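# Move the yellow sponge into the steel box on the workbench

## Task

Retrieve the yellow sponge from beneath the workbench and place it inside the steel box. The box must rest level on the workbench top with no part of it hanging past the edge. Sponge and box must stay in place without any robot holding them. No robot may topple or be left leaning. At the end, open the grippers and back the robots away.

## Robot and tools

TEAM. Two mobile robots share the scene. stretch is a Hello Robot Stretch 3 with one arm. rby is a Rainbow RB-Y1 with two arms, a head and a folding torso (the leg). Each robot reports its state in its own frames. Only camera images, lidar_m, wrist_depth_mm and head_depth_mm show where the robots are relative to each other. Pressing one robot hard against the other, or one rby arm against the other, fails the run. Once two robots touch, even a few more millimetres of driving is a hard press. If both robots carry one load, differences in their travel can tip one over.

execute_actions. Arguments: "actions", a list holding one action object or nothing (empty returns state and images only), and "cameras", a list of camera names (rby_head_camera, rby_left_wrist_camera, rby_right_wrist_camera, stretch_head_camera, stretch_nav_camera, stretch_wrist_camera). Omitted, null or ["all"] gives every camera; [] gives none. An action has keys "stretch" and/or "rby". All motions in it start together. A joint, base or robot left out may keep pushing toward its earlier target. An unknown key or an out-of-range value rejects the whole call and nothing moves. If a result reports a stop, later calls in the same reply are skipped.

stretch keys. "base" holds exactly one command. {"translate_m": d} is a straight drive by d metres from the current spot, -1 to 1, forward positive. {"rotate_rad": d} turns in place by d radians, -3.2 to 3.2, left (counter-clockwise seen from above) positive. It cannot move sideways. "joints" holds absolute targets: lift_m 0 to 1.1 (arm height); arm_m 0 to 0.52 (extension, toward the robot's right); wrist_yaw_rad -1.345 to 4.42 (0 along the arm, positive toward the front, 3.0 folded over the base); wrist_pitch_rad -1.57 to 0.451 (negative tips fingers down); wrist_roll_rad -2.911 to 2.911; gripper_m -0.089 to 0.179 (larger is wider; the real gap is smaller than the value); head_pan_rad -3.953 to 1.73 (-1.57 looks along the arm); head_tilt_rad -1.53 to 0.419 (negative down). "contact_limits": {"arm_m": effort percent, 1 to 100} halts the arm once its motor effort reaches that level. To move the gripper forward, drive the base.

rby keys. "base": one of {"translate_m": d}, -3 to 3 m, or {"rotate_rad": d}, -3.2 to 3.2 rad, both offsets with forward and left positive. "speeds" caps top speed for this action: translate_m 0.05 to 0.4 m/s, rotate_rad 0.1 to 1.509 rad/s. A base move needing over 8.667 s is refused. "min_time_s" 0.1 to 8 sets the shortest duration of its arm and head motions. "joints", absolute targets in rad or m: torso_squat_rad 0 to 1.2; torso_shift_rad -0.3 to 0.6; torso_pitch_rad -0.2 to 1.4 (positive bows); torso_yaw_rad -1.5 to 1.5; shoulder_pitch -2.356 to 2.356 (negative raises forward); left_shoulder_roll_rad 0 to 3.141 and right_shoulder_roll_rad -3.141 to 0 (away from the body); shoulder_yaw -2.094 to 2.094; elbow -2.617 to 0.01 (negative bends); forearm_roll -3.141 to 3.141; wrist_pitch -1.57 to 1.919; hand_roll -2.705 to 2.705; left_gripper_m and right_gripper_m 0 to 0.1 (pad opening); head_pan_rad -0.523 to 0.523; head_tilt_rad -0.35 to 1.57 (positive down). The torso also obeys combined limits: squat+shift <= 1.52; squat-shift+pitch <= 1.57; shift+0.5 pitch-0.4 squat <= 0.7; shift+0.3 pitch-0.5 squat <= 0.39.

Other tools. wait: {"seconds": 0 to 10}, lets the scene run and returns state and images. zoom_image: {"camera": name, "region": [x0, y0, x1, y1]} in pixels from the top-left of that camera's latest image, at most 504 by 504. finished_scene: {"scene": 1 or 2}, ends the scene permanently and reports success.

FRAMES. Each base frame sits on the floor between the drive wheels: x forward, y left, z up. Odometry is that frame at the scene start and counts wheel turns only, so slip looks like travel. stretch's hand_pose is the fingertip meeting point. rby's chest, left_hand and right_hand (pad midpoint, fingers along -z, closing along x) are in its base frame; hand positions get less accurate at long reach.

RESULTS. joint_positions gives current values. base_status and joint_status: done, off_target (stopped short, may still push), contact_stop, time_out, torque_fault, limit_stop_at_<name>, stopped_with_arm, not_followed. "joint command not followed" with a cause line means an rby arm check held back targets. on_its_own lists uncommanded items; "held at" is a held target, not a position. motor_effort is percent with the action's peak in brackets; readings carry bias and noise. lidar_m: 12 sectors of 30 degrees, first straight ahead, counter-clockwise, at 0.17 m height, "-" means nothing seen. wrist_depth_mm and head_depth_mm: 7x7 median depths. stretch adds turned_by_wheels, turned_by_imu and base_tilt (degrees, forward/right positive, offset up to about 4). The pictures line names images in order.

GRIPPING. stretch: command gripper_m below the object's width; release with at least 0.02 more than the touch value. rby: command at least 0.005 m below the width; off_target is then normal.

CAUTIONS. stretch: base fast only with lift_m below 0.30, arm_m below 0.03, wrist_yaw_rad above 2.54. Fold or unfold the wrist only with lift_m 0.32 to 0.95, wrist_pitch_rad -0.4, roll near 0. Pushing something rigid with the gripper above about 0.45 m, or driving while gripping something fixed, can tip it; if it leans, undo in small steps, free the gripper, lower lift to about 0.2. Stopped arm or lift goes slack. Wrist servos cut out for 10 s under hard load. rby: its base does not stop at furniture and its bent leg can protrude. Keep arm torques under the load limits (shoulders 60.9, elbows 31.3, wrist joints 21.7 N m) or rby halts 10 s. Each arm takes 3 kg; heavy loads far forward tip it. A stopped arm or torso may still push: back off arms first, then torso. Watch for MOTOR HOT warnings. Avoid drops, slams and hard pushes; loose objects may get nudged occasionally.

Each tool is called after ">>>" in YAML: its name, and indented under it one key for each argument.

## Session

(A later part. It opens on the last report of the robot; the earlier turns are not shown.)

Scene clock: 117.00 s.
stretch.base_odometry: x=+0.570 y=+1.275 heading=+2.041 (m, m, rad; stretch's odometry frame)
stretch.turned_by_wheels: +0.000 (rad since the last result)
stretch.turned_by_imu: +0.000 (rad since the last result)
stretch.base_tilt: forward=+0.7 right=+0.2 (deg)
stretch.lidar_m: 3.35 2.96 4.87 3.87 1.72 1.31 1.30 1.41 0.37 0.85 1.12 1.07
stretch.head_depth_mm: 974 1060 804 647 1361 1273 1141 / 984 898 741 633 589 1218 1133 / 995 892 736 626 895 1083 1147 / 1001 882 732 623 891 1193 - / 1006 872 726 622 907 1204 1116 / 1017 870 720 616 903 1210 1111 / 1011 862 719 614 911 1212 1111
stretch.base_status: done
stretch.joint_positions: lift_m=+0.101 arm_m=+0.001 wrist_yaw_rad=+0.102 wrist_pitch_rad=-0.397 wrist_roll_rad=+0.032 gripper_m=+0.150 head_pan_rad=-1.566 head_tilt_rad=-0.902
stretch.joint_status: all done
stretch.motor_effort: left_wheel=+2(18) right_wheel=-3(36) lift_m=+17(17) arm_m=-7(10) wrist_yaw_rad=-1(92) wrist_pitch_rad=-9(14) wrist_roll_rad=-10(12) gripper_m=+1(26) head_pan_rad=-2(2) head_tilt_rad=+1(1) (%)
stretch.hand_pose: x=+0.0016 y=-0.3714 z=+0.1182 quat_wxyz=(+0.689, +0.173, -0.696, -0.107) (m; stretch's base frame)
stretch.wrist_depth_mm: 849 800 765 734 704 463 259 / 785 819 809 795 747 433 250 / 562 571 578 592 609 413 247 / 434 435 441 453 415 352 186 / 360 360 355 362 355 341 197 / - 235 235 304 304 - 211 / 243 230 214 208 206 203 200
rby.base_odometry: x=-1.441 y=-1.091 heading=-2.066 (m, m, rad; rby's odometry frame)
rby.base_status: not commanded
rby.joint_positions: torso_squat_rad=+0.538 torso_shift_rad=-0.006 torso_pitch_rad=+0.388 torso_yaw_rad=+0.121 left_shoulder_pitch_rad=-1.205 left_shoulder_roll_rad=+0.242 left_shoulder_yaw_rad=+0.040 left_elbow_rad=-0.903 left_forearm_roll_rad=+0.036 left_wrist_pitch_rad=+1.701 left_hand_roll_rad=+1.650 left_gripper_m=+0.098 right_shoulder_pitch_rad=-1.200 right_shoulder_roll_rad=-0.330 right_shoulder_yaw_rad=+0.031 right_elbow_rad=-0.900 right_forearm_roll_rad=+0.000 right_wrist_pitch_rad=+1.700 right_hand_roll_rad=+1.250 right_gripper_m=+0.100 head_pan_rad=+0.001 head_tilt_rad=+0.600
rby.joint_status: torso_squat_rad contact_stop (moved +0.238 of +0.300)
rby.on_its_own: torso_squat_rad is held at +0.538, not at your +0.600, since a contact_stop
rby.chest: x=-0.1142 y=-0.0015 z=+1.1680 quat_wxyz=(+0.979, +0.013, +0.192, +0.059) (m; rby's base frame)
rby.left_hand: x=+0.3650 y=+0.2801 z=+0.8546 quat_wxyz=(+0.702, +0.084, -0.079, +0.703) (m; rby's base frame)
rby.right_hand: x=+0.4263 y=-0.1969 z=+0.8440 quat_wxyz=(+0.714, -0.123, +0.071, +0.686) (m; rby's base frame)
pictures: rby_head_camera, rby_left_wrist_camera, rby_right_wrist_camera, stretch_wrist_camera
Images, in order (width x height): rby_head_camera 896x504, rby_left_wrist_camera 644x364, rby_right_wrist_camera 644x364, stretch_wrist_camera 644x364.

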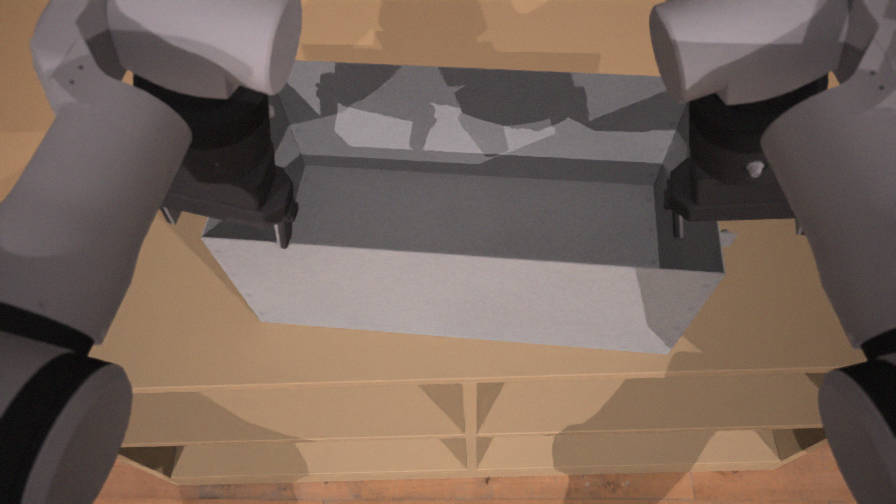

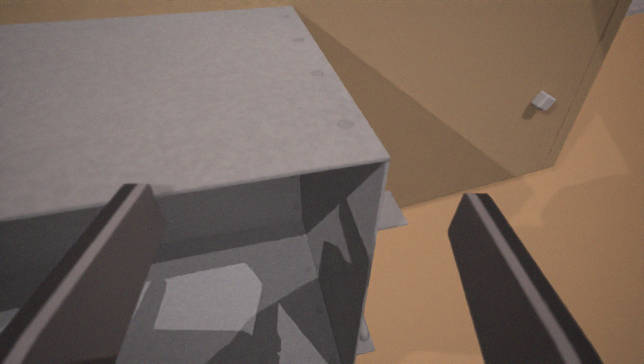

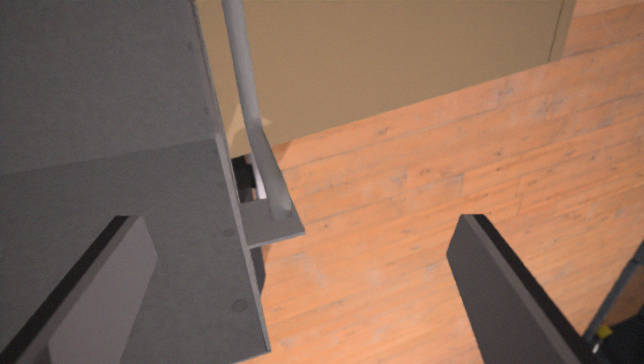

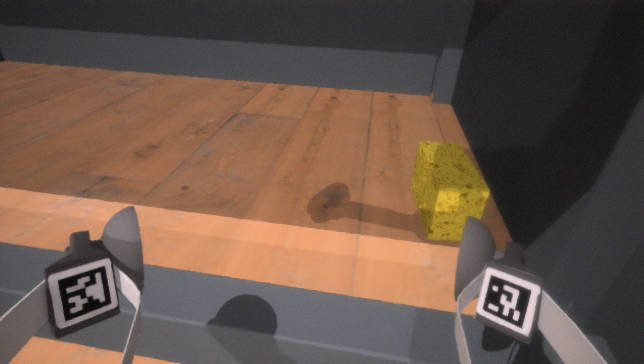

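>>> execute_actions:
  actions:
    - {"stretch":{"base":{"translate_m":0.32},"joints":{"wrist_yaw_rad":0.0,"wrist_pitch_rad":-0.4}},"rby":{"joints":{"torso_squat_rad":0.3,"torso_yaw_rad":0,"left_hand_roll_rad":1.75,"right_hand_roll_rad":1.35,"left_shoulder_roll_rad":0.33,"right_shoulder_roll_rad":-0.33}}}
  cameras: []

>>> execute_actions:
  actions:
    - {"stretch":{"joints":{"arm_m":0.28}},"rby":{"base":{"rotate_rad":-0.25}}}
  cameras: []

>>> execute_actions:
  actions:
    - {"stretch":{"joints":{"wrist_yaw_rad":-1.3,"wrist_pitch_rad":-0.5}},"rby":{"base":{"translate_m":-0.2}}}
  cameras: ["stretch_wrist_camera"]

>>> execute_actions:
  actions:
    - {"rby":{"base":{"rotate_rad":0.2}}}
  cameras: []

>>> execute_actions:
  actions:
    - {"rby":{"base":{"translate_m":0.25}}}
  cameras: ["rby_head_camera"]

Scene clock: 123.60 s.
stretch.base_odometry: x=+0.425 y=+1.561 heading=+2.042 (m, m, rad; stretch's odometry frame)
stretch.turned_by_wheels: +0.000 (rad since the last result)
stretch.turned_by_imu: +0.002 (rad since the last result)
stretch.base_tilt: forward=+0.6 right=+0.4 (deg)
stretch.lidar_m: 3.01 2.72 2.73 4.75 2.13 1.64 1.61 0.57 0.72 1.08 0.88 0.79
stretch.head_depth_mm: 990 903 746 636 904 1198 1133 / 1010 901 741 630 918 1202 1131 / 1009 891 737 628 913 1218 1145 / 1019 879 730 623 921 1208 1157 / 1032 874 726 620 925 1217 1125 / 1027 871 720 618 949 1213 1116 / 1035 864 717 628 950 1210 1110
stretch.base_status: done
stretch.joint_positions: lift_m=+0.101 arm_m=+0.000 wrist_yaw_rad=+0.004 wrist_pitch_rad=-0.396 wrist_roll_rad=+0.015 gripper_m=+0.150 head_pan_rad=-1.566 head_tilt_rad=-0.902
stretch.joint_status: all done
stretch.motor_effort: left_wheel=+2(7) right_wheel=-3(4) lift_m=+20(20) arm_m=-6(6) wrist_yaw_rad=-5(3) wrist_pitch_rad=-1(7) wrist_roll_rad=-4(11) gripper_m=-1(1) head_pan_rad=-2(2) head_tilt_rad=+1(1) (%)
stretch.hand_pose: x=-0.0205 y=-0.3726 z=+0.1184 quat_wxyz=(+0.688, +0.140, -0.698, -0.139) (m; stretch's base frame)
stretch.wrist_depth_mm: 766 787 774 741 740 716 645 / 711 809 782 801 781 786 632 / 538 559 575 593 609 630 600 / 422 429 439 446 459 469 461 / 355 355 356 361 368 390 381 / - 234 233 238 242 - 321 / 245 247 241 239 229 228 222
rby.base_odometry: x=-1.441 y=-1.091 heading=-2.066 (m, m, rad; rby's odometry frame)
rby.base_status: not commanded
rby.joint_positions: torso_squat_rad=+0.300 torso_shift_rad=-0.004 torso_pitch_rad=+0.391 torso_yaw_rad=+0.000 left_shoulder_pitch_rad=-1.200 left_shoulder_roll_rad=+0.330 left_shoulder_yaw_rad=+0.039 left_elbow_rad=-0.900 left_forearm_roll_rad=+0.036 left_wrist_pitch_rad=+1.700 left_hand_roll_rad=+1.750 left_gripper_m=+0.099 right_shoulder_pitch_rad=-1.200 right_shoulder_roll_rad=-0.330 right_shoulder_yaw_rad=+0.031 right_elbow_rad=-0.900 right_forearm_roll_rad=+0.000 right_wrist_pitch_rad=+1.700 right_hand_roll_rad=+1.350 right_gripper_m=+0.100 head_pan_rad=+0.001 head_tilt_rad=+0.600
rby.joint_status: all done
rby.chest: x=-0.1131 y=-0.0011 z=+1.2353 quat_wxyz=(+0.981, +0.001, +0.194, +0.000) (m; rby's base frame)
rby.left_hand: x=+0.4005 y=+0.2639 z=+0.9208 quat_wxyz=(+0.683, +0.077, -0.096, +0.720) (m; rby's base frame)
rby.right_hand: x=+0.4006 y=-0.2701 z=+0.9206 quat_wxyz=(+0.715, -0.129, +0.101, +0.680) (m; rby's base frame)
pictures: none
No camera images: the call's "cameras" was empty. Leave "cameras" out to get every camera's image.

Scene clock: 126.87 s.
stretch.base_odometry: x=+0.425 y=+1.561 heading=+2.042 (m, m, rad; stretch's odometry frame)
stretch.turned_by_wheels: +0.000 (rad since the last result)
stretch.turned_by_imu: +0.000 (rad since the last result)
stretch.base_tilt: forward=+0.6 right=+0.3 (deg)
stretch.lidar_m: 3.02 2.82 2.83 4.74 2.14 1.64 1.61 0.57 0.72 1.07 0.88 0.79
stretch.head_depth_mm: 999 899 746 635 903 1200 1140 / 1011 895 739 631 917 1189 1137 / 1011 889 737 625 911 1216 1146 / 1016 885 732 624 920 1203 1140 / 1031 880 725 621 923 1215 1126 / 1024 873 722 616 957 1211 1110 / 1039 863 718 628 944 1219 1113
stretch.base_status: not commanded
stretch.joint_positions: lift_m=+0.100 arm_m=+0.280 wrist_yaw_rad=+0.002 wrist_pitch_rad=-0.414 wrist_roll_rad=+0.012 gripper_m=+0.150 head_pan_rad=-1.566 head_tilt_rad=-0.902
stretch.joint_status: all done
stretch.motor_effort: left_wheel=+1(2) right_wheel=-3(2) lift_m=+30(30) arm_m=+4(3) wrist_yaw_rad=-2(4) wrist_pitch_rad=+5(5) wrist_roll_rad=-2(3) gripper_m=+1(0) head_pan_rad=-1(2) head_tilt_rad=+1(1) (%)
stretch.hand_pose: x=-0.0212 y=-0.6496 z=+0.1140 quat_wxyz=(+0.688, +0.145, -0.696, -0.146) (m; stretch's base frame)
stretch.wrist_depth_mm: 530 520 516 498 486 486 476 / 565 562 549 551 516 524 507 / 510 520 543 554 560 552 548 / 397 407 415 425 438 449 465 / 333 336 341 345 351 382 372 / - 282 287 296 299 - 309 / 237 246 249 250 258 254 267
rby.base_odometry: x=-1.441 y=-1.091 heading=-2.315 (m, m, rad; rby's odometry frame)
rby.base_status: done
rby.joint_positions: torso_squat_rad=+0.300 torso_shift_rad=-0.004 torso_pitch_rad=+0.391 torso_yaw_rad=+0.000 left_shoulder_pitch_rad=-1.200 left_shoulder_roll_rad=+0.330 left_shoulder_yaw_rad=+0.039 left_elbow_rad=-0.900 left_forearm_roll_rad=+0.036 left_wrist_pitch_rad=+1.700 left_hand_roll_rad=+1.750 left_gripper_m=+0.099 right_shoulder_pitch_rad=-1.200 right_shoulder_roll_rad=-0.330 right_shoulder_yaw_rad=+0.031 right_elbow_rad=-0.900 right_forearm_roll_rad=+0.000 right_wrist_pitch_rad=+1.700 right_hand_roll_rad=+1.350 right_gripper_m=+0.100 head_pan_rad=+0.001 head_tilt_rad=+0.600
rby.joint_status: not commanded
rby.chest: x=-0.1131 y=-0.0011 z=+1.2353 quat_wxyz=(+0.981, +0.001, +0.194, +0.000) (m; rby's base frame)
rby.left_hand: x=+0.4005 y=+0.2640 z=+0.9208 quat_wxyz=(+0.683, +0.077, -0.096, +0.720) (m; rby's base frame)
rby.right_hand: x=+0.4006 y=-0.2701 z=+0.9206 quat_wxyz=(+0.715, -0.129, +0.101, +0.680) (m; rby's base frame)
pictures: none
No camera images: the call's "cameras" was empty. Leave "cameras" out to get every camera's image.

Scene clock: 128.60 s.
stretch.base_odometry: x=+0.425 y=+1.561 heading=+2.042 (m, m, rad; stretch's odometry frame)
stretch.turned_by_wheels: +0.000 (rad since the last result)
stretch.turned_by_imu: +0.000 (rad since the last result)
stretch.base_tilt: forward=+0.6 right=+0.3 (deg)
stretch.lidar_m: 3.03 2.78 2.76 4.75 2.14 1.64 1.61 0.57 0.73 1.08 0.88 0.79
stretch.head_depth_mm: 996 906 746 634 906 1201 1135 / 1018 894 739 630 914 1204 1127 / 1011 894 737 626 911 1205 1155 / 1014 884 730 625 924 1210 1145 / 1028 878 726 621 922 1210 1131 / 1027 869 721 618 950 1221 1115 / 1040 864 719 626 950 1220 1110
stretch.base_status: not commanded
stretch.joint_positions: lift_m=+0.100 arm_m=+0.280 wrist_yaw_rad=-1.297 wrist_pitch_rad=-0.512 wrist_roll_rad=+0.011 gripper_m=+0.150 head_pan_rad=-1.566 head_tilt_rad=-0.902
stretch.joint_status: all done
stretch.motor_effort: left_wheel=+1(2) right_wheel=-3(3) lift_m=+30(30) arm_m=+3(4) wrist_yaw_rad=-2(3) wrist_pitch_rad=+4(2) wrist_roll_rad=-1(2) gripper_m=+1(1) head_pan_rad=-2(1) head_tilt_rad=+1(2) (%)
stretch.hand_pose: x=-0.2252 y=-0.4817 z=+0.0926 quat_wxyz=(+0.434, -0.273, -0.655, -0.555) (m; stretch's base frame)
stretch.wrist_depth_mm: 504 465 418 377 348 316 924 / 524 499 456 407 377 343 665 / 412 418 388 391 410 379 482 / 336 348 352 360 354 365 382 / 287 294 296 303 297 318 320 / - 253 256 258 251 - 275 / 214 221 226 229 198 210 242
rby.base_odometry: x=-1.305 y=-0.944 heading=-2.316 (m, m, rad; rby's odometry frame)
rby.base_status: done
rby.joint_positions: torso_squat_rad=+0.300 torso_shift_rad=-0.005 torso_pitch_rad=+0.391 torso_yaw_rad=+0.000 left_shoulder_pitch_rad=-1.200 left_shoulder_roll_rad=+0.330 left_shoulder_yaw_rad=+0.039 left_elbow_rad=-0.900 left_forearm_roll_rad=+0.036 left_wrist_pitch_rad=+1.700 left_hand_roll_rad=+1.750 left_gripper_m=+0.099 right_shoulder_pitch_rad=-1.200 right_shoulder_roll_rad=-0.330 right_shoulder_yaw_rad=+0.031 right_elbow_rad=-0.900 right_forearm_roll_rad=+0.000 right_wrist_pitch_rad=+1.700 right_hand_roll_rad=+1.350 right_gripper_m=+0.100 head_pan_rad=+0.001 head_tilt_rad=+0.600
rby.joint_status: not commanded
rby.chest: x=-0.1132 y=-0.0011 z=+1.2353 quat_wxyz=(+0.981, +0.001, +0.194, +0.000) (m; rby's base frame)
rby.left_hand: x=+0.4004 y=+0.2640 z=+0.9208 quat_wxyz=(+0.683, +0.077, -0.096, +0.720) (m; rby's base frame)
rby.right_hand: x=+0.4006 y=-0.2701 z=+0.9207 quat_wxyz=(+0.715, -0.129, +0.101, +0.680) (m; rby's base frame)
pictures: stretch_wrist_camera
Images, in order (width x height): stretch_wrist_camera 644x364.

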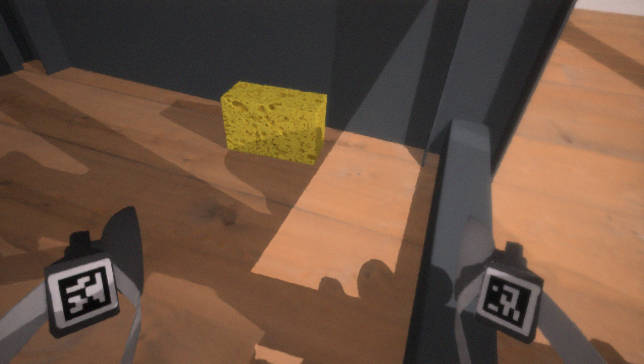

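Scene clock: 130.20 s.
stretch.base_odometry: x=+0.425 y=+1.561 heading=+2.042 (m, m, rad; stretch's odometry frame)
stretch.turned_by_wheels: +0.000 (rad since the last result)
stretch.turned_by_imu: +0.000 (rad since the last result)
stretch.base_tilt: forward=+0.6 right=+0.4 (deg)
stretch.lidar_m: 3.02 2.71 2.67 4.75 2.13 1.64 1.61 0.57 0.72 1.07 0.88 0.79
stretch.head_depth_mm: 995 905 748 633 900 1203 1132 / 1007 899 742 631 914 1204 1134 / 1006 889 737 628 912 1209 1151 / 1020 886 730 624 925 1217 1142 / 1029 876 727 621 921 1215 1124 / 1032 873 724 618 952 1220 1121 / 1035 864 716 625 945 1215 1112
stretch.base_status: not commanded
stretch.joint_positions: lift_m=+0.100 arm_m=+0.280 wrist_yaw_rad=-1.297 wrist_pitch_rad=-0.512 wrist_roll_rad=+0.011 gripper_m=+0.150 head_pan_rad=-1.566 head_tilt_rad=-0.902
stretch.joint_status: not commanded
stretch.motor_effort: left_wheel=+2(2) right_wheel=-3(3) lift_m=+30(30) arm_m=+3(3) wrist_yaw_rad=-4(4) wrist_pitch_rad=+4(4) wrist_roll_rad=-1(1) gripper_m=+1(0) head_pan_rad=-1(1) head_tilt_rad=+1(1) (%)
stretch.hand_pose: x=-0.2252 y=-0.4817 z=+0.0926 quat_wxyz=(+0.434, -0.273, -0.655, -0.555) (m; stretch's base frame)
stretch.wrist_depth_mm: 498 469 420 373 349 318 906 / 518 503 453 408 377 346 653 / 412 422 389 390 414 375 500 / 335 343 350 360 355 365 388 / 288 297 295 300 294 322 323 / - 255 255 262 249 - 276 / 214 222 226 229 197 207 244
rby.base_odometry: x=-1.305 y=-0.944 heading=-2.117 (m, m, rad; rby's odometry frame)
rby.base_status: done
rby.joint_positions: torso_squat_rad=+0.300 torso_shift_rad=-0.005 torso_pitch_rad=+0.391 torso_yaw_rad=+0.000 left_shoulder_pitch_rad=-1.200 left_shoulder_roll_rad=+0.330 left_shoulder_yaw_rad=+0.039 left_elbow_rad=-0.900 left_forearm_roll_rad=+0.036 left_wrist_pitch_rad=+1.700 left_hand_roll_rad=+1.750 left_gripper_m=+0.099 right_shoulder_pitch_rad=-1.200 right_shoulder_roll_rad=-0.330 right_shoulder_yaw_rad=+0.031 right_elbow_rad=-0.900 right_forearm_roll_rad=+0.000 right_wrist_pitch_rad=+1.700 right_hand_roll_rad=+1.350 right_gripper_m=+0.100 head_pan_rad=+0.001 head_tilt_rad=+0.600
rby.joint_status: not commanded
rby.chest: x=-0.1131 y=-0.0011 z=+1.2353 quat_wxyz=(+0.981, +0.001, +0.194, +0.000) (m; rby's base frame)
rby.left_hand: x=+0.4004 y=+0.2640 z=+0.9207 quat_wxyz=(+0.683, +0.077, -0.096, +0.720) (m; rby's base frame)
rby.right_hand: x=+0.4006 y=-0.2702 z=+0.9207 quat_wxyz=(+0.715, -0.129, +0.101, +0.680) (m; rby's base frame)
pictures: none
No camera images: the call's "cameras" was empty. Leave "cameras" out to get every camera's image.

Scene clock: 132.23 s.
stretch.base_odometry: x=+0.425 y=+1.561 heading=+2.042 (m, m, rad; stretch's odometry frame)
stretch.turned_by_wheels: +0.000 (rad since the last result)
stretch.turned_by_imu: +0.000 (rad since the last result)
stretch.base_tilt: forward=+0.4 right=+0.4 (deg)
stretch.lidar_m: 3.03 2.80 2.81 4.75 2.14 1.64 1.61 0.57 0.72 1.07 0.88 0.79
stretch.head_depth_mm: 1000 907 740 639 905 1203 1141 / 1011 899 738 632 918 1209 1134 / 1013 890 737 624 912 1202 1145 / 1016 884 728 623 920 1215 1142 / 1030 874 724 623 925 1226 1129 / 1024 869 723 617 948 1228 1112 / 1036 865 718 626 947 1226 1113
stretch.base_status: not commanded
stretch.joint_positions: lift_m=+0.100 arm_m=+0.280 wrist_yaw_rad=-1.297 wrist_pitch_rad=-0.512 wrist_roll_rad=+0.011 gripper_m=+0.150 head_pan_rad=-1.566 head_tilt_rad=-0.902
stretch.joint_status: not commanded
stretch.motor_effort: left_wheel=+2(2) right_wheel=-3(3) lift_m=+30(30) arm_m=+3(3) wrist_yaw_rad=-3(3) wrist_pitch_rad=+4(4) wrist_roll_rad=-1(2) gripper_m=+0(1) head_pan_rad=-1(1) head_tilt_rad=+2(1) (%)
stretch.hand_pose: x=-0.2252 y=-0.4817 z=+0.0926 quat_wxyz=(+0.434, -0.273, -0.655, -0.555) (m; stretch's base frame)
stretch.wrist_depth_mm: 500 466 417 377 343 317 913 / 512 498 449 410 371 344 654 / 408 419 388 389 411 376 486 / 338 345 354 363 356 367 387 / 290 294 296 302 295 318 325 / - 254 257 262 251 - 277 / 214 222 226 229 197 211 244
rby.base_odometry: x=-1.435 y=-1.158 heading=-2.116 (m, m, rad; rby's odometry frame)
rby.base_status: done
rby.joint_positions: torso_squat_rad=+0.300 torso_shift_rad=-0.004 torso_pitch_rad=+0.391 torso_yaw_rad=+0.000 left_shoulder_pitch_rad=-1.200 left_shoulder_roll_rad=+0.330 left_shoulder_yaw_rad=+0.039 left_elbow_rad=-0.900 left_forearm_roll_rad=+0.036 left_wrist_pitch_rad=+1.700 left_hand_roll_rad=+1.750 left_gripper_m=+0.099 right_shoulder_pitch_rad=-1.200 right_shoulder_roll_rad=-0.330 right_shoulder_yaw_rad=+0.031 right_elbow_rad=-0.900 right_forearm_roll_rad=+0.000 right_wrist_pitch_rad=+1.700 right_hand_roll_rad=+1.350 right_gripper_m=+0.100 head_pan_rad=+0.001 head_tilt_rad=+0.600
rby.joint_status: not commanded
rby.chest: x=-0.1131 y=-0.0011 z=+1.2353 quat_wxyz=(+0.981, +0.001, +0.194, +0.000) (m; rby's base frame)
rby.left_hand: x=+0.4004 y=+0.2640 z=+0.9206 quat_wxyz=(+0.683, +0.077, -0.096, +0.720) (m; rby's base frame)
rby.right_hand: x=+0.4006 y=-0.2702 z=+0.9206 quat_wxyz=(+0.715, -0.129, +0.101, +0.680) (m; rby's base frame)
pictures: rby_head_camera
Images, in order (width x height): rby_head_camera 896x504.

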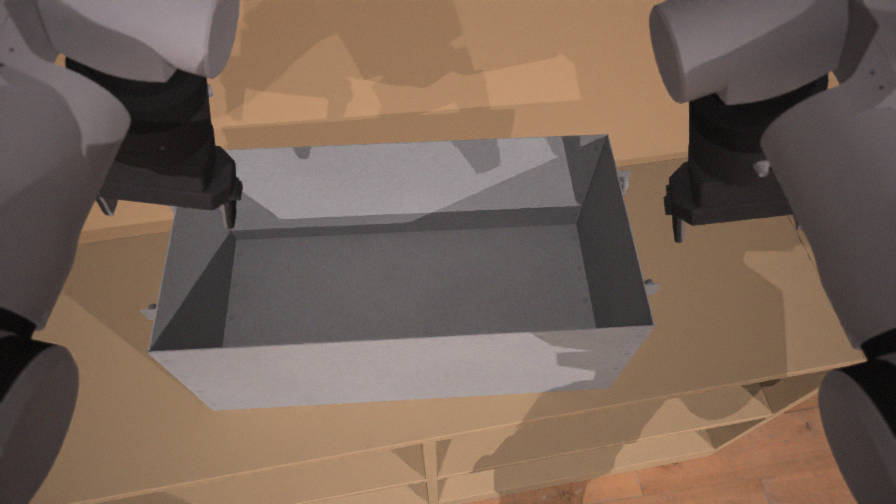

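>>> execute_actions:
  actions:
    - {"stretch":{"joints":{"arm_m":0.33,"gripper_m":0.17}},"rby":{"base":{"rotate_rad":0.1}}}
  cameras: []

>>> execute_actions:
  actions:
    - {"stretch":{"base":{"translate_m":-0.08},"joints":{"lift_m":0.05}},"rby":{"joints":{"torso_squat_rad":0.5}}}
  cameras: ["rby_head_camera","stretch_wrist_camera","rby_right_wrist_camera","rby_left_wrist_camera"]

Scene clock: 134.27 s.
stretch.base_odometry: x=+0.425 y=+1.561 heading=+2.042 (m, m, rad; stretch's odometry frame)
stretch.turned_by_wheels: +0.000 (rad since the last result)
stretch.turned_by_imu: +0.000 (rad since the last result)
stretch.base_tilt: forward=+0.8 right=+0.2 (deg)
stretch.lidar_m: 3.03 2.77 2.84 4.73 2.13 1.64 1.61 0.57 0.72 1.07 0.88 0.79
stretch.head_depth_mm: 1001 906 747 635 907 1197 1140 / 1008 894 741 632 916 1204 1137 / 1012 886 734 627 915 1196 1149 / 1016 886 734 625 927 1209 1140 / 1024 876 729 621 923 1217 1118 / 1026 868 724 617 952 1225 1119 / 1042 864 719 625 947 1220 1111
stretch.base_status: not commanded
stretch.joint_positions: lift_m=+0.100 arm_m=+0.330 wrist_yaw_rad=-1.298 wrist_pitch_rad=-0.512 wrist_roll_rad=+0.011 gripper_m=+0.170 head_pan_rad=-1.566 head_tilt_rad=-0.902
stretch.joint_status: all done
stretch.motor_effort: left_wheel=+2(2) right_wheel=-3(3) lift_m=+30(30) arm_m=+3(4) wrist_yaw_rad=-2(2) wrist_pitch_rad=+4(5) wrist_roll_rad=-1(1) gripper_m=+0(84) head_pan_rad=-2(1) head_tilt_rad=+1(2) (%)
stretch.hand_pose: x=-0.2252 y=-0.5316 z=+0.0926 quat_wxyz=(+0.433, -0.273, -0.655, -0.555) (m; stretch's base frame)
stretch.wrist_depth_mm: 484 470 423 383 352 319 300 / 498 506 464 412 386 346 330 / 411 422 430 349 416 369 469 / 335 345 349 357 368 320 387 / 297 293 296 303 313 266 316 / - 253 257 261 264 - 276 / 215 223 226 228 232 215 241
rby.base_odometry: x=-1.435 y=-1.158 heading=-2.017 (m, m, rad; rby's odometry frame)
rby.base_status: done
rby.joint_positions: torso_squat_rad=+0.300 torso_shift_rad=-0.004 torso_pitch_rad=+0.391 torso_yaw_rad=+0.000 left_shoulder_pitch_rad=-1.200 left_shoulder_roll_rad=+0.330 left_shoulder_yaw_rad=+0.039 left_elbow_rad=-0.900 left_forearm_roll_rad=+0.036 left_wrist_pitch_rad=+1.700 left_hand_roll_rad=+1.750 left_gripper_m=+0.099 right_shoulder_pitch_rad=-1.200 right_shoulder_roll_rad=-0.330 right_shoulder_yaw_rad=+0.031 right_elbow_rad=-0.900 right_forearm_roll_rad=+0.000 right_wrist_pitch_rad=+1.700 right_hand_roll_rad=+1.350 right_gripper_m=+0.100 head_pan_rad=+0.001 head_tilt_rad=+0.600
rby.joint_status: not commanded
rby.chest: x=-0.1131 y=-0.0011 z=+1.2353 quat_wxyz=(+0.981, +0.001, +0.194, +0.000) (m; rby's base frame)
rby.left_hand: x=+0.4004 y=+0.2640 z=+0.9206 quat_wxyz=(+0.683, +0.077, -0.096, +0.720) (m; rby's base frame)
rby.right_hand: x=+0.4006 y=-0.2702 z=+0.9207 quat_wxyz=(+0.715, -0.129, +0.101, +0.680) (m; rby's base frame)
pictures: none
No camera images: the call's "cameras" was empty. Leave "cameras" out to get every camera's image.

Scene clock: 136.10 s.
stretch.base_odometry: x=+0.462 y=+1.489 heading=+2.042 (m, m, rad; stretch's odometry frame)
stretch.turned_by_wheels: +0.000 (rad since the last result)
stretch.turned_by_imu: +0.000 (rad since the last result)
stretch.base_tilt: forward=+0.4 right=+0.3 (deg)
stretch.lidar_m: 3.10 2.82 2.97 4.57 2.03 1.56 1.53 0.51 0.57 1.08 0.98 0.86
stretch.head_depth_mm: 994 902 746 635 901 1122 1145 / 1006 895 742 630 899 1195 1132 / 1011 893 736 629 915 1199 1141 / 1012 883 729 624 910 1206 1144 / 1026 878 728 622 925 1233 1123 / 1022 870 722 617 933 1217 1112 / 1037 862 718 615 946 1213 1114
stretch.base_status: done
stretch.joint_positions: lift_m=+0.050 arm_m=+0.330 wrist_yaw_rad=-1.298 wrist_pitch_rad=-0.512 wrist_roll_rad=+0.011 gripper_m=+0.170 head_pan_rad=-1.566 head_tilt_rad=-0.902
stretch.joint_status: all done
stretch.motor_effort: left_wheel=+2(3) right_wheel=-2(7) lift_m=+31(32) arm_m=+4(4) wrist_yaw_rad=-3(2) wrist_pitch_rad=+5(4) wrist_roll_rad=+0(1) gripper_m=+0(0) head_pan_rad=-1(2) head_tilt_rad=+1(2) (%)
stretch.hand_pose: x=-0.2251 y=-0.5316 z=+0.0424 quat_wxyz=(+0.433, -0.273, -0.655, -0.555) (m; stretch's base frame)
stretch.wrist_depth_mm: 419 370 338 306 281 259 235 / 401 397 354 309 303 275 254 / 319 324 286 263 327 294 264 / 261 265 273 279 285 281 222 / 230 226 230 233 238 239 179 / - 196 199 202 205 - 153 / 168 173 175 178 181 181 138
rby.base_odometry: x=-1.435 y=-1.158 heading=-2.017 (m, m, rad; rby's odometry frame)
rby.base_status: not commanded
rby.joint_positions: torso_squat_rad=+0.500 torso_shift_rad=-0.004 torso_pitch_rad=+0.391 torso_yaw_rad=+0.000 left_shoulder_pitch_rad=-1.200 left_shoulder_roll_rad=+0.330 left_shoulder_yaw_rad=+0.039 left_elbow_rad=-0.900 left_forearm_roll_rad=+0.036 left_wrist_pitch_rad=+1.700 left_hand_roll_rad=+1.750 left_gripper_m=+0.099 right_shoulder_pitch_rad=-1.200 right_shoulder_roll_rad=-0.330 right_shoulder_yaw_rad=+0.031 right_elbow_rad=-0.900 right_forearm_roll_rad=+0.000 right_wrist_pitch_rad=+1.700 right_hand_roll_rad=+1.350 right_gripper_m=+0.100 head_pan_rad=+0.001 head_tilt_rad=+0.600
rby.joint_status: all done
rby.chest: x=-0.1128 y=-0.0011 z=+1.1809 quat_wxyz=(+0.981, +0.001, +0.194, +0.000) (m; rby's base frame)
rby.left_hand: x=+0.4007 y=+0.2640 z=+0.8662 quat_wxyz=(+0.683, +0.077, -0.096, +0.720) (m; rby's base frame)
rby.right_hand: x=+0.4009 y=-0.2701 z=+0.8662 quat_wxyz=(+0.715, -0.129, +0.101, +0.680) (m; rby's base frame)
pictures: rby_head_camera, rby_left_wrist_camera, rby_right_wrist_camera, stretch_wrist_camera
Images, in order (width x height): rby_head_camera 896x504, rby_left_wrist_camera 644x364, rby_right_wrist_camera 644x364, stretch_wrist_camera 644x364.

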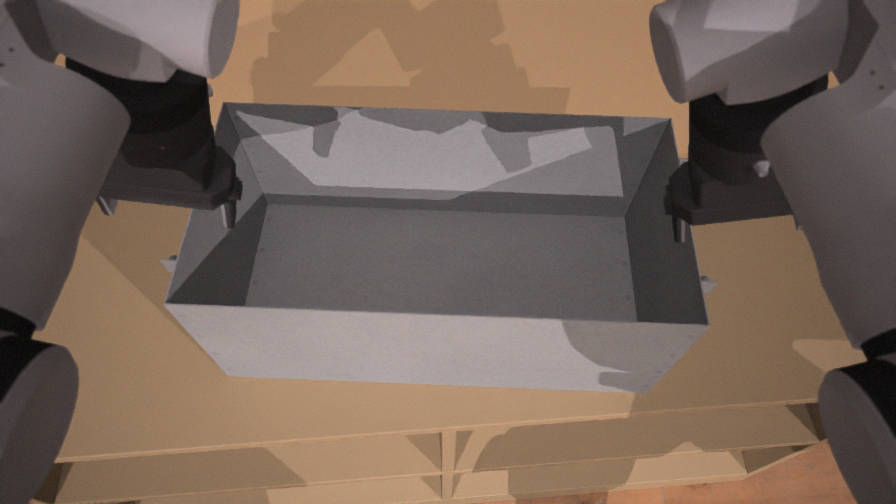

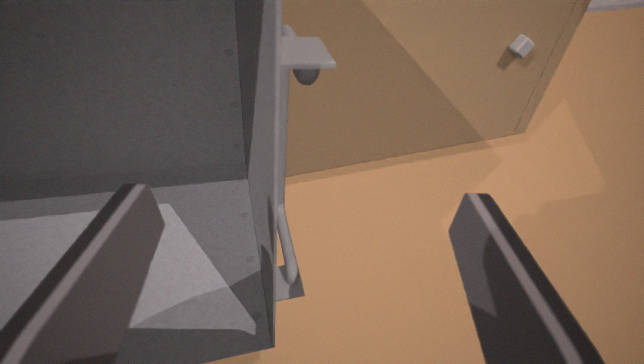

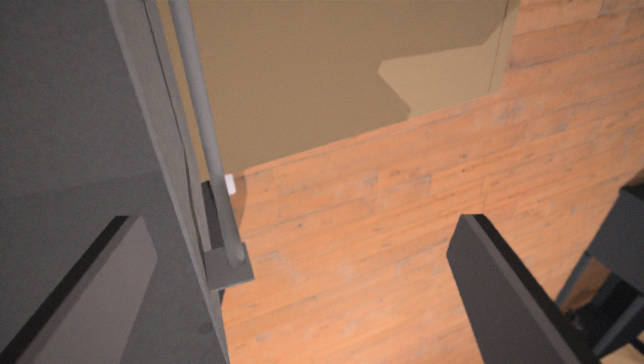

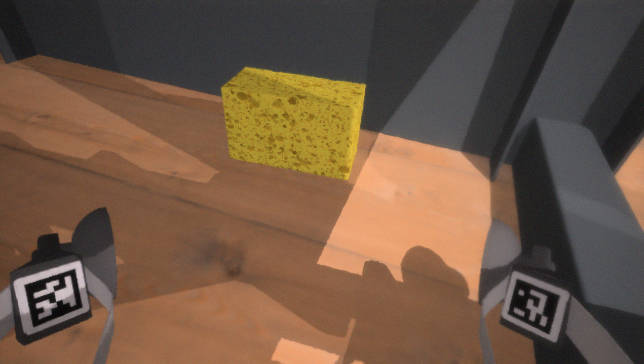

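>>> execute_actions:
  actions:
    - {"stretch":{"base":{"translate_m":-0.09}},"rby":{"joints":{"torso_squat_rad":0.66,"right_shoulder_roll_rad":-0.31}}}
  cameras: ["stretch_wrist_camera","rby_right_wrist_camera","rby_left_wrist_camera"]

Scene clock: 139.10 s.
stretch.base_odometry: x=+0.502 y=+1.409 heading=+2.042 (m, m, rad; stretch's odometry frame)
stretch.turned_by_wheels: +0.000 (rad since the last result)
stretch.turned_by_imu: +0.001 (rad since the last result)
stretch.base_tilt: forward=+0.7 right=+0.4 (deg)
stretch.lidar_m: 3.20 2.89 4.83 4.30 1.91 1.47 1.45 1.47 0.45 1.07 1.10 0.93
stretch.head_depth_mm: 978 904 743 636 597 973 1143 / 996 899 741 632 898 1175 1134 / 1006 890 734 628 898 1192 1148 / 1012 883 734 626 910 1196 1142 / 1010 881 725 620 920 1212 1123 / 1020 871 723 616 913 1213 1117 / 1021 863 719 615 938 1218 1118
stretch.base_status: done
stretch.joint_positions: lift_m=+0.050 arm_m=+0.330 wrist_yaw_rad=-1.298 wrist_pitch_rad=-0.512 wrist_roll_rad=+0.011 gripper_m=+0.170 head_pan_rad=-1.566 head_tilt_rad=-0.902
stretch.joint_status: not commanded
stretch.motor_effort: left_wheel=+2(3) right_wheel=-2(6) lift_m=+30(31) arm_m=+3(3) wrist_yaw_rad=-2(2) wrist_pitch_rad=+4(4) wrist_roll_rad=-1(1) gripper_m=+1(0) head_pan_rad=-1(1) head_tilt_rad=+1(1) (%)
stretch.hand_pose: x=-0.2251 y=-0.5316 z=+0.0424 quat_wxyz=(+0.433, -0.273, -0.655, -0.555) (m; stretch's base frame)
stretch.wrist_depth_mm: 297 268 239 218 199 183 169 / 333 298 264 236 214 197 177 / 318 313 210 251 236 214 188 / 262 256 190 190 260 231 204 / 228 224 215 213 241 234 185 / - 196 198 203 206 - 158 / 167 173 175 178 181 181 140
rby.base_odometry: x=-1.435 y=-1.158 heading=-2.017 (m, m, rad; rby's odometry frame)
rby.base_status: not commanded
rby.joint_positions: torso_squat_rad=+0.660 torso_shift_rad=-0.004 torso_pitch_rad=+0.391 torso_yaw_rad=+0.000 left_shoulder_pitch_rad=-1.200 left_shoulder_roll_rad=+0.330 left_shoulder_yaw_rad=+0.039 left_elbow_rad=-0.900 left_forearm_roll_rad=+0.036 left_wrist_pitch_rad=+1.700 left_hand_roll_rad=+1.750 left_gripper_m=+0.099 right_shoulder_pitch_rad=-1.200 right_shoulder_roll_rad=-0.310 right_shoulder_yaw_rad=+0.031 right_elbow_rad=-0.900 right_forearm_roll_rad=+0.000 right_wrist_pitch_rad=+1.700 right_hand_roll_rad=+1.350 right_gripper_m=+0.100 head_pan_rad=+0.001 head_tilt_rad=+0.600
rby.joint_status: all done
rby.chest: x=-0.1126 y=-0.0010 z=+1.1196 quat_wxyz=(+0.981, +0.001, +0.194, +0.000) (m; rby's base frame)
rby.left_hand: x=+0.4010 y=+0.2641 z=+0.8049 quat_wxyz=(+0.683, +0.077, -0.096, +0.720) (m; rby's base frame)
rby.right_hand: x=+0.3993 y=-0.2584 z=+0.8013 quat_wxyz=(+0.711, -0.123, +0.098, +0.686) (m; rby's base frame)
pictures: rby_left_wrist_camera, rby_right_wrist_camera, stretch_wrist_camera
Images, in order (width x height): rby_left_wrist_camera 644x364, rby_right_wrist_camera 644x364, stretch_wrist_camera 644x364.

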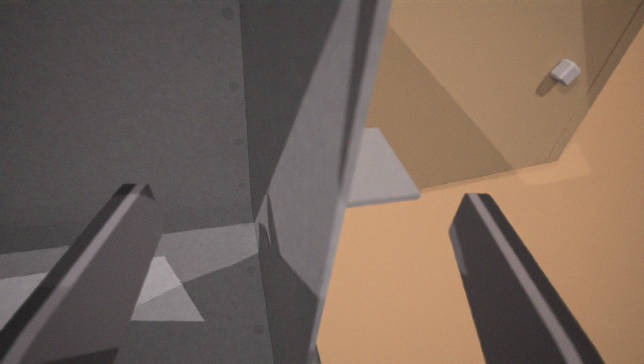

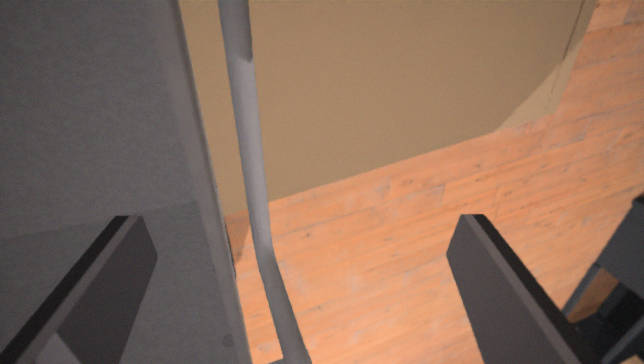

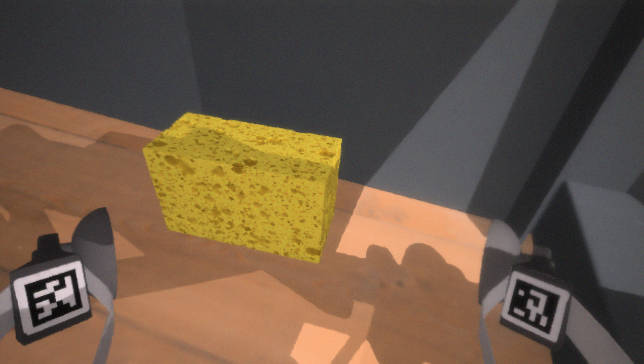

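>>> execute_actions:
  actions:
    - {"stretch":{"joints":{"arm_m":0.365}},"rby":{"joints":{"torso_squat_rad":0.72}}}
  cameras: []

>>> execute_actions:
  actions:
    - {"stretch":{"base":{"translate_m":-0.05}},"rby":{"joints":{"left_gripper_m":0,"right_gripper_m":0}}}
  cameras: ["stretch_wrist_camera","rby_right_wrist_camera","rby_left_wrist_camera"]

Scene clock: 140.83 s.
stretch.base_odometry: x=+0.502 y=+1.409 heading=+2.042 (m, m, rad; stretch's odometry frame)
stretch.turned_by_wheels: +0.000 (rad since the last result)
stretch.turned_by_imu: +0.000 (rad since the last result)
stretch.base_tilt: forward=+0.7 right=+0.3 (deg)
stretch.lidar_m: 3.20 2.89 4.85 4.28 1.92 1.47 1.45 1.47 0.45 1.07 1.10 0.93
stretch.head_depth_mm: 987 907 746 636 596 970 1137 / 997 898 741 630 899 1173 1134 / 1007 890 735 629 898 1197 1148 / 1008 883 733 624 911 1209 1145 / 1018 876 726 622 918 1209 1122 / 1014 870 724 619 917 1212 1111 / 1023 866 715 613 945 1209 1108
stretch.base_status: not commanded
stretch.joint_positions: lift_m=+0.050 arm_m=+0.365 wrist_yaw_rad=-1.298 wrist_pitch_rad=-0.512 wrist_roll_rad=+0.011 gripper_m=+0.170 head_pan_rad=-1.566 head_tilt_rad=-0.902
stretch.joint_status: all done
stretch.motor_effort: left_wheel=+2(2) right_wheel=-2(2) lift_m=+30(31) arm_m=+3(4) wrist_yaw_rad=-3(2) wrist_pitch_rad=+4(4) wrist_roll_rad=-1(1) gripper_m=+1(1) head_pan_rad=-1(2) head_tilt_rad=+1(2) (%)
stretch.hand_pose: x=-0.2251 y=-0.5665 z=+0.0424 quat_wxyz=(+0.433, -0.273, -0.655, -0.555) (m; stretch's base frame)
stretch.wrist_depth_mm: 299 271 242 220 201 185 173 / 340 301 268 238 220 200 185 / 317 318 281 250 237 217 200 / 260 267 188 182 255 238 209 / 228 226 215 195 233 246 209 / - 196 199 202 205 - 203 / 168 172 176 178 181 180 178
rby.base_odometry: x=-1.435 y=-1.158 heading=-2.017 (m, m, rad; rby's odometry frame)
rby.base_status: not commanded
rby.joint_positions: torso_squat_rad=+0.703 torso_shift_rad=-0.007 torso_pitch_rad=+0.384 torso_yaw_rad=-0.001 left_shoulder_pitch_rad=-1.200 left_shoulder_roll_rad=+0.330 left_shoulder_yaw_rad=+0.039 left_elbow_rad=-0.900 left_forearm_roll_rad=+0.036 left_wrist_pitch_rad=+1.700 left_hand_roll_rad=+1.750 left_gripper_m=+0.099 right_shoulder_pitch_rad=-1.205 right_shoulder_roll_rad=-0.311 right_shoulder_yaw_rad=+0.031 right_elbow_rad=-0.903 right_forearm_roll_rad=+0.000 right_wrist_pitch_rad=+1.701 right_hand_roll_rad=+1.350 right_gripper_m=+0.100 head_pan_rad=+0.001 head_tilt_rad=+0.600
rby.joint_status: torso_squat_rad contact_stop (moved +0.043 of +0.060)
rby.chest: x=-0.1158 y=-0.0007 z=+1.1013 quat_wxyz=(+0.982, +0.000, +0.191, +0.000) (m; rby's base frame)
rby.left_hand: x=+0.3999 y=+0.2640 z=+0.7899 quat_wxyz=(+0.683, +0.074, -0.098, +0.720) (m; rby's base frame)
rby.right_hand: x=+0.4007 y=-0.2580 z=+0.7902 quat_wxyz=(+0.711, -0.128, +0.093, +0.685) (m; rby's base frame)
pictures: none
No camera images: the call's "cameras" was empty. Leave "cameras" out to get every camera's image.

not run: a stop came earlier in this reply.

>>> execute_actions:
  actions:
    - {"stretch":{"base":{"translate_m":-0.05}},"rby":{"joints":{"left_gripper_m":0,"right_gripper_m":0,"torso_squat_rad":0.69}}}
  cameras: ["stretch_wrist_camera","rby_right_wrist_camera","rby_left_wrist_camera"]

Scene clock: 142.60 s.
stretch.base_odometry: x=+0.525 y=+1.364 heading=+2.042 (m, m, rad; stretch's odometry frame)
stretch.turned_by_wheels: +0.000 (rad since the last result)
stretch.turned_by_imu: +0.000 (rad since the last result)
stretch.base_tilt: forward=+0.5 right=+0.4 (deg)
stretch.lidar_m: 3.25 2.93 4.85 4.14 1.84 1.42 1.39 1.46 0.42 1.06 1.12 0.98
stretch.head_depth_mm: 981 903 747 636 586 1227 1137 / 994 893 741 631 901 1073 1136 / 1007 896 738 628 896 1195 1145 / 1007 878 728 625 907 1196 1140 / 1016 877 726 621 908 1213 1123 / 1021 872 722 616 918 1211 1118 / 1018 862 717 615 929 1212 1114
stretch.base_status: done
stretch.joint_positions: lift_m=+0.050 arm_m=+0.365 wrist_yaw_rad=-1.298 wrist_pitch_rad=-0.512 wrist_roll_rad=+0.011 gripper_m=+0.170 head_pan_rad=-1.566 head_tilt_rad=-0.902
stretch.joint_status: not commanded
stretch.motor_effort: left_wheel=+2(3) right_wheel=-2(5) lift_m=+30(31) arm_m=+3(3) wrist_yaw_rad=-3(3) wrist_pitch_rad=+4(5) wrist_roll_rad=-1(1) gripper_m=+0(0) head_pan_rad=-1(1) head_tilt_rad=+1(1) (%)
stretch.hand_pose: x=-0.2251 y=-0.5665 z=+0.0424 quat_wxyz=(+0.433, -0.273, -0.655, -0.555) (m; stretch's base frame)
stretch.wrist_depth_mm: 231 209 188 171 156 144 134 / 266 233 208 187 169 156 143 / 295 262 232 206 185 169 155 / 263 268 171 218 203 183 167 / 229 153 146 148 221 199 181 / - 188 157 142 205 - 184 / 167 173 172 166 181 181 177
rby.base_odometry: x=-1.435 y=-1.158 heading=-2.017 (m, m, rad; rby's odometry frame)
rby.base_status: not commanded
rby.joint_positions: torso_squat_rad=+0.690 torso_shift_rad=-0.006 torso_pitch_rad=+0.387 torso_yaw_rad=+0.000 left_shoulder_pitch_rad=-1.201 left_shoulder_roll_rad=+0.322 left_shoulder_yaw_rad=+0.039 left_elbow_rad=-0.901 left_forearm_roll_rad=+0.039 left_wrist_pitch_rad=+1.700 left_hand_roll_rad=+1.750 left_gripper_m=+0.012 right_shoulder_pitch_rad=-1.201 right_shoulder_roll_rad=-0.302 right_shoulder_yaw_rad=+0.031 right_elbow_rad=-0.901 right_forearm_roll_rad=-0.003 right_wrist_pitch_rad=+1.699 right_hand_roll_rad=+1.350 right_gripper_m=+0.019 head_pan_rad=+0.001 head_tilt_rad=+0.600
rby.joint_status: left_gripper_m off_target (ended at +0.012, target +0.000); right_gripper_m off_target (ended at +0.019, target +0.000); the others done
rby.chest: x=-0.1145 y=-0.0010 z=+1.1069 quat_wxyz=(+0.981, +0.001, +0.192, +0.000) (m; rby's base frame)
rby.left_hand: x=+0.4001 y=+0.2581 z=+0.7933 quat_wxyz=(+0.686, +0.072, -0.094, +0.718) (m; rby's base frame)
rby.right_hand: x=+0.3984 y=-0.2529 z=+0.7900 quat_wxyz=(+0.709, -0.122, +0.093, +0.688) (m; rby's base frame)
pictures: rby_left_wrist_camera, rby_right_wrist_camera, stretch_wrist_camera
Images, in order (width x height): rby_left_wrist_camera 644x364, rby_right_wrist_camera 644x364, stretch_wrist_camera 644x364.

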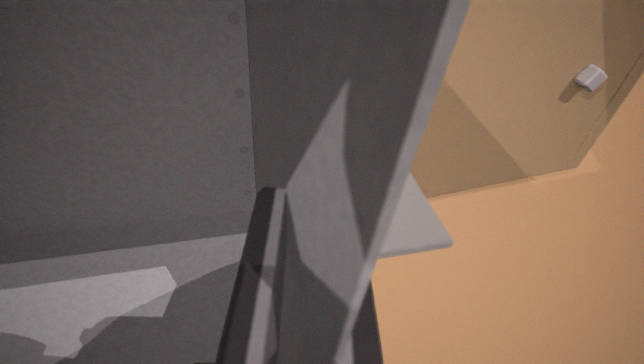

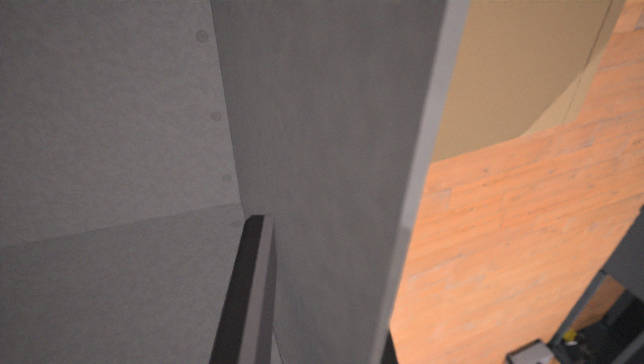

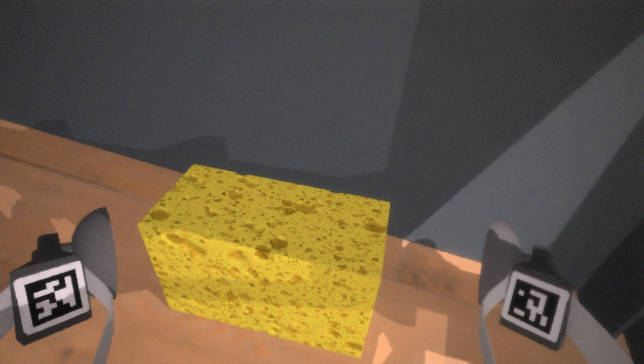

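>>> execute_actions:
  actions:
    - {"stretch":{"joints":{"gripper_m":0.08}},"rby":{"joints":{"left_gripper_m":0.1,"right_gripper_m":0.1,"torso_squat_rad":0.45}}}
  cameras: []

>>> execute_actions:
  actions:
    - {"stretch":{"joints":{"lift_m":0.11}},"rby":{"joints":{"left_forearm_roll_rad":0.33,"right_forearm_roll_rad":-0.3,"left_shoulder_roll_rad":0.42,"right_shoulder_roll_rad":-0.42}}}
  cameras: ["stretch_wrist_camera","rby_head_camera"]

Scene clock: 145.30 s.
stretch.base_odometry: x=+0.525 y=+1.364 heading=+2.042 (m, m, rad; stretch's odometry frame)
stretch.turned_by_wheels: +0.000 (rad since the last result)
stretch.turned_by_imu: +0.000 (rad since the last result)
stretch.base_tilt: forward=+0.6 right=+0.3 (deg)
stretch.lidar_m: 3.25 2.93 4.85 4.17 1.85 1.42 1.40 1.46 0.42 1.06 1.12 0.98
stretch.head_depth_mm: 980 904 745 635 587 1230 1136 / 990 899 738 630 904 1077 1133 / 1006 888 733 627 894 1190 1148 / 1005 884 731 624 909 1204 1142 / 1008 880 727 622 906 1207 1119 / 1021 868 722 618 910 1211 1112 / 1019 862 718 614 929 1214 1112
stretch.base_status: not commanded
stretch.joint_positions: lift_m=+0.050 arm_m=+0.365 wrist_yaw_rad=-1.298 wrist_pitch_rad=-0.512 wrist_roll_rad=+0.011 gripper_m=+0.081 head_pan_rad=-1.566 head_tilt_rad=-0.902
stretch.joint_status: all done
stretch.motor_effort: left_wheel=+2(2) right_wheel=-2(2) lift_m=+31(31) arm_m=+3(4) wrist_yaw_rad=-2(2) wrist_pitch_rad=+4(4) wrist_roll_rad=-1(2) gripper_m=-12(97) head_pan_rad=-1(2) head_tilt_rad=+1(1) (%)
stretch.hand_pose: x=-0.2251 y=-0.5665 z=+0.0424 quat_wxyz=(+0.433, -0.273, -0.655, -0.555) (m; stretch's base frame)
stretch.wrist_depth_mm: 231 210 188 171 157 144 134 / 262 234 206 186 170 156 144 / 295 264 231 205 186 168 154 / 263 267 173 174 201 183 167 / 221 231 153 147 153 202 183 / 195 - 175 153 141 209 191 / 171 172 175 173 177 179 180
rby.base_odometry: x=-1.435 y=-1.158 heading=-2.017 (m, m, rad; rby's odometry frame)
rby.base_status: not commanded
rby.joint_positions: torso_squat_rad=+0.450 torso_shift_rad=-0.006 torso_pitch_rad=+0.386 torso_yaw_rad=+0.000 left_shoulder_pitch_rad=-1.200 left_shoulder_roll_rad=+0.330 left_shoulder_yaw_rad=+0.039 left_elbow_rad=-0.900 left_forearm_roll_rad=+0.036 left_wrist_pitch_rad=+1.700 left_hand_roll_rad=+1.750 left_gripper_m=+0.099 right_shoulder_pitch_rad=-1.200 right_shoulder_roll_rad=-0.310 right_shoulder_yaw_rad=+0.031 right_elbow_rad=-0.900 right_forearm_roll_rad=+0.000 right_wrist_pitch_rad=+1.700 right_hand_roll_rad=+1.350 right_gripper_m=+0.100 head_pan_rad=+0.001 head_tilt_rad=+0.600
rby.joint_status: all done
rby.chest: x=-0.1154 y=-0.0011 z=+1.1974 quat_wxyz=(+0.981, +0.001, +0.192, +0.000) (m; rby's base frame)
rby.left_hand: x=+0.3997 y=+0.2635 z=+0.8851 quat_wxyz=(+0.683, +0.075, -0.098, +0.720) (m; rby's base frame)
rby.right_hand: x=+0.3978 y=-0.2585 z=+0.8815 quat_wxyz=(+0.711, -0.125, +0.096, +0.686) (m; rby's base frame)
pictures: none
No camera images: the call's "cameras" was empty. Leave "cameras" out to get every camera's image.

Scene clock: 146.67 s.
stretch.base_odometry: x=+0.525 y=+1.364 heading=+2.042 (m, m, rad; stretch's odometry frame)
stretch.turned_by_wheels: +0.000 (rad since the last result)
stretch.turned_by_imu: +0.000 (rad since the last result)
stretch.base_tilt: forward=+0.6 right=+0.4 (deg)
stretch.lidar_m: 3.25 2.93 4.85 4.14 1.85 1.42 1.40 1.46 0.42 1.05 1.12 0.98
stretch.head_depth_mm: 977 896 746 635 588 1229 1134 / 994 899 742 630 902 1076 1142 / 1002 889 735 627 902 1190 1144 / 1005 884 729 624 908 1207 1141 / 1006 874 726 619 905 1205 1115 / 1018 868 719 618 916 1215 1118 / 1019 868 718 616 930 1212 1110
stretch.base_status: not commanded
stretch.joint_positions: lift_m=+0.110 arm_m=+0.365 wrist_yaw_rad=-1.299 wrist_pitch_rad=-0.513 wrist_roll_rad=+0.011 gripper_m=+0.080 head_pan_rad=-1.566 head_tilt_rad=-0.902
stretch.joint_status: all done
stretch.motor_effort: left_wheel=+2(2) right_wheel=-2(3) lift_m=+52(55) arm_m=+3(3) wrist_yaw_rad=-2(2) wrist_pitch_rad=+4(5) wrist_roll_rad=-1(1) gripper_m=-1(12) head_pan_rad=-1(2) head_tilt_rad=+1(2) (%)
stretch.hand_pose: x=-0.2251 y=-0.5664 z=+0.1016 quat_wxyz=(+0.433, -0.273, -0.655, -0.555) (m; stretch's base frame)
stretch.wrist_depth_mm: 232 209 188 171 156 144 134 / 264 233 207 187 169 155 144 / 306 266 232 206 185 169 155 / 340 307 258 229 205 184 168 / 298 303 225 254 221 203 183 / 260 268 198 210 - 225 191 / 232 229 225 234 241 239 194
rby.base_odometry: x=-1.435 y=-1.158 heading=-2.017 (m, m, rad; rby's odometry frame)
rby.base_status: not commanded
rby.joint_positions: torso_squat_rad=+0.450 torso_shift_rad=-0.006 torso_pitch_rad=+0.386 torso_yaw_rad=+0.000 left_shoulder_pitch_rad=-1.200 left_shoulder_roll_rad=+0.420 left_shoulder_yaw_rad=+0.039 left_elbow_rad=-0.900 left_forearm_roll_rad=+0.330 left_wrist_pitch_rad=+1.700 left_hand_roll_rad=+1.750 left_gripper_m=+0.099 right_shoulder_pitch_rad=-1.200 right_shoulder_roll_rad=-0.420 right_shoulder_yaw_rad=+0.031 right_elbow_rad=-0.900 right_forearm_roll_rad=-0.300 right_wrist_pitch_rad=+1.700 right_hand_roll_rad=+1.350 right_gripper_m=+0.100 head_pan_rad=+0.001 head_tilt_rad=+0.600
rby.joint_status: all done
rby.chest: x=-0.1154 y=-0.0011 z=+1.1974 quat_wxyz=(+0.981, +0.001, +0.192, +0.000) (m; rby's base frame)
rby.left_hand: x=+0.4009 y=+0.2500 z=+0.8925 quat_wxyz=(+0.679, +0.001, -0.011, +0.734) (m; rby's base frame)
rby.right_hand: x=+0.3976 y=-0.2568 z=+0.8872 quat_wxyz=(+0.733, -0.037, +0.030, +0.678) (m; rby's base frame)
pictures: rby_head_camera, stretch_wrist_camera
Images, in order (width x height): rby_head_camera 896x504, stretch_wrist_camera 644x364.

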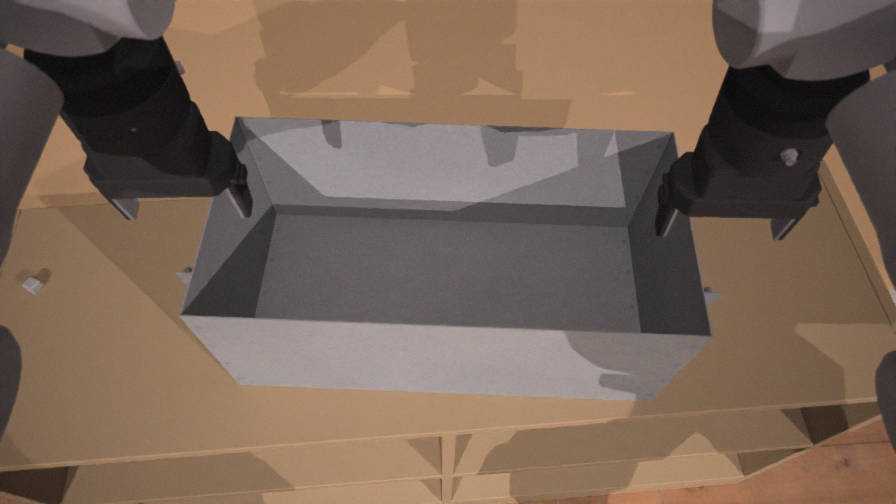

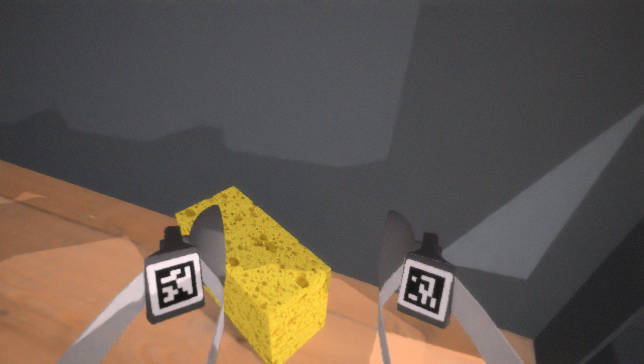

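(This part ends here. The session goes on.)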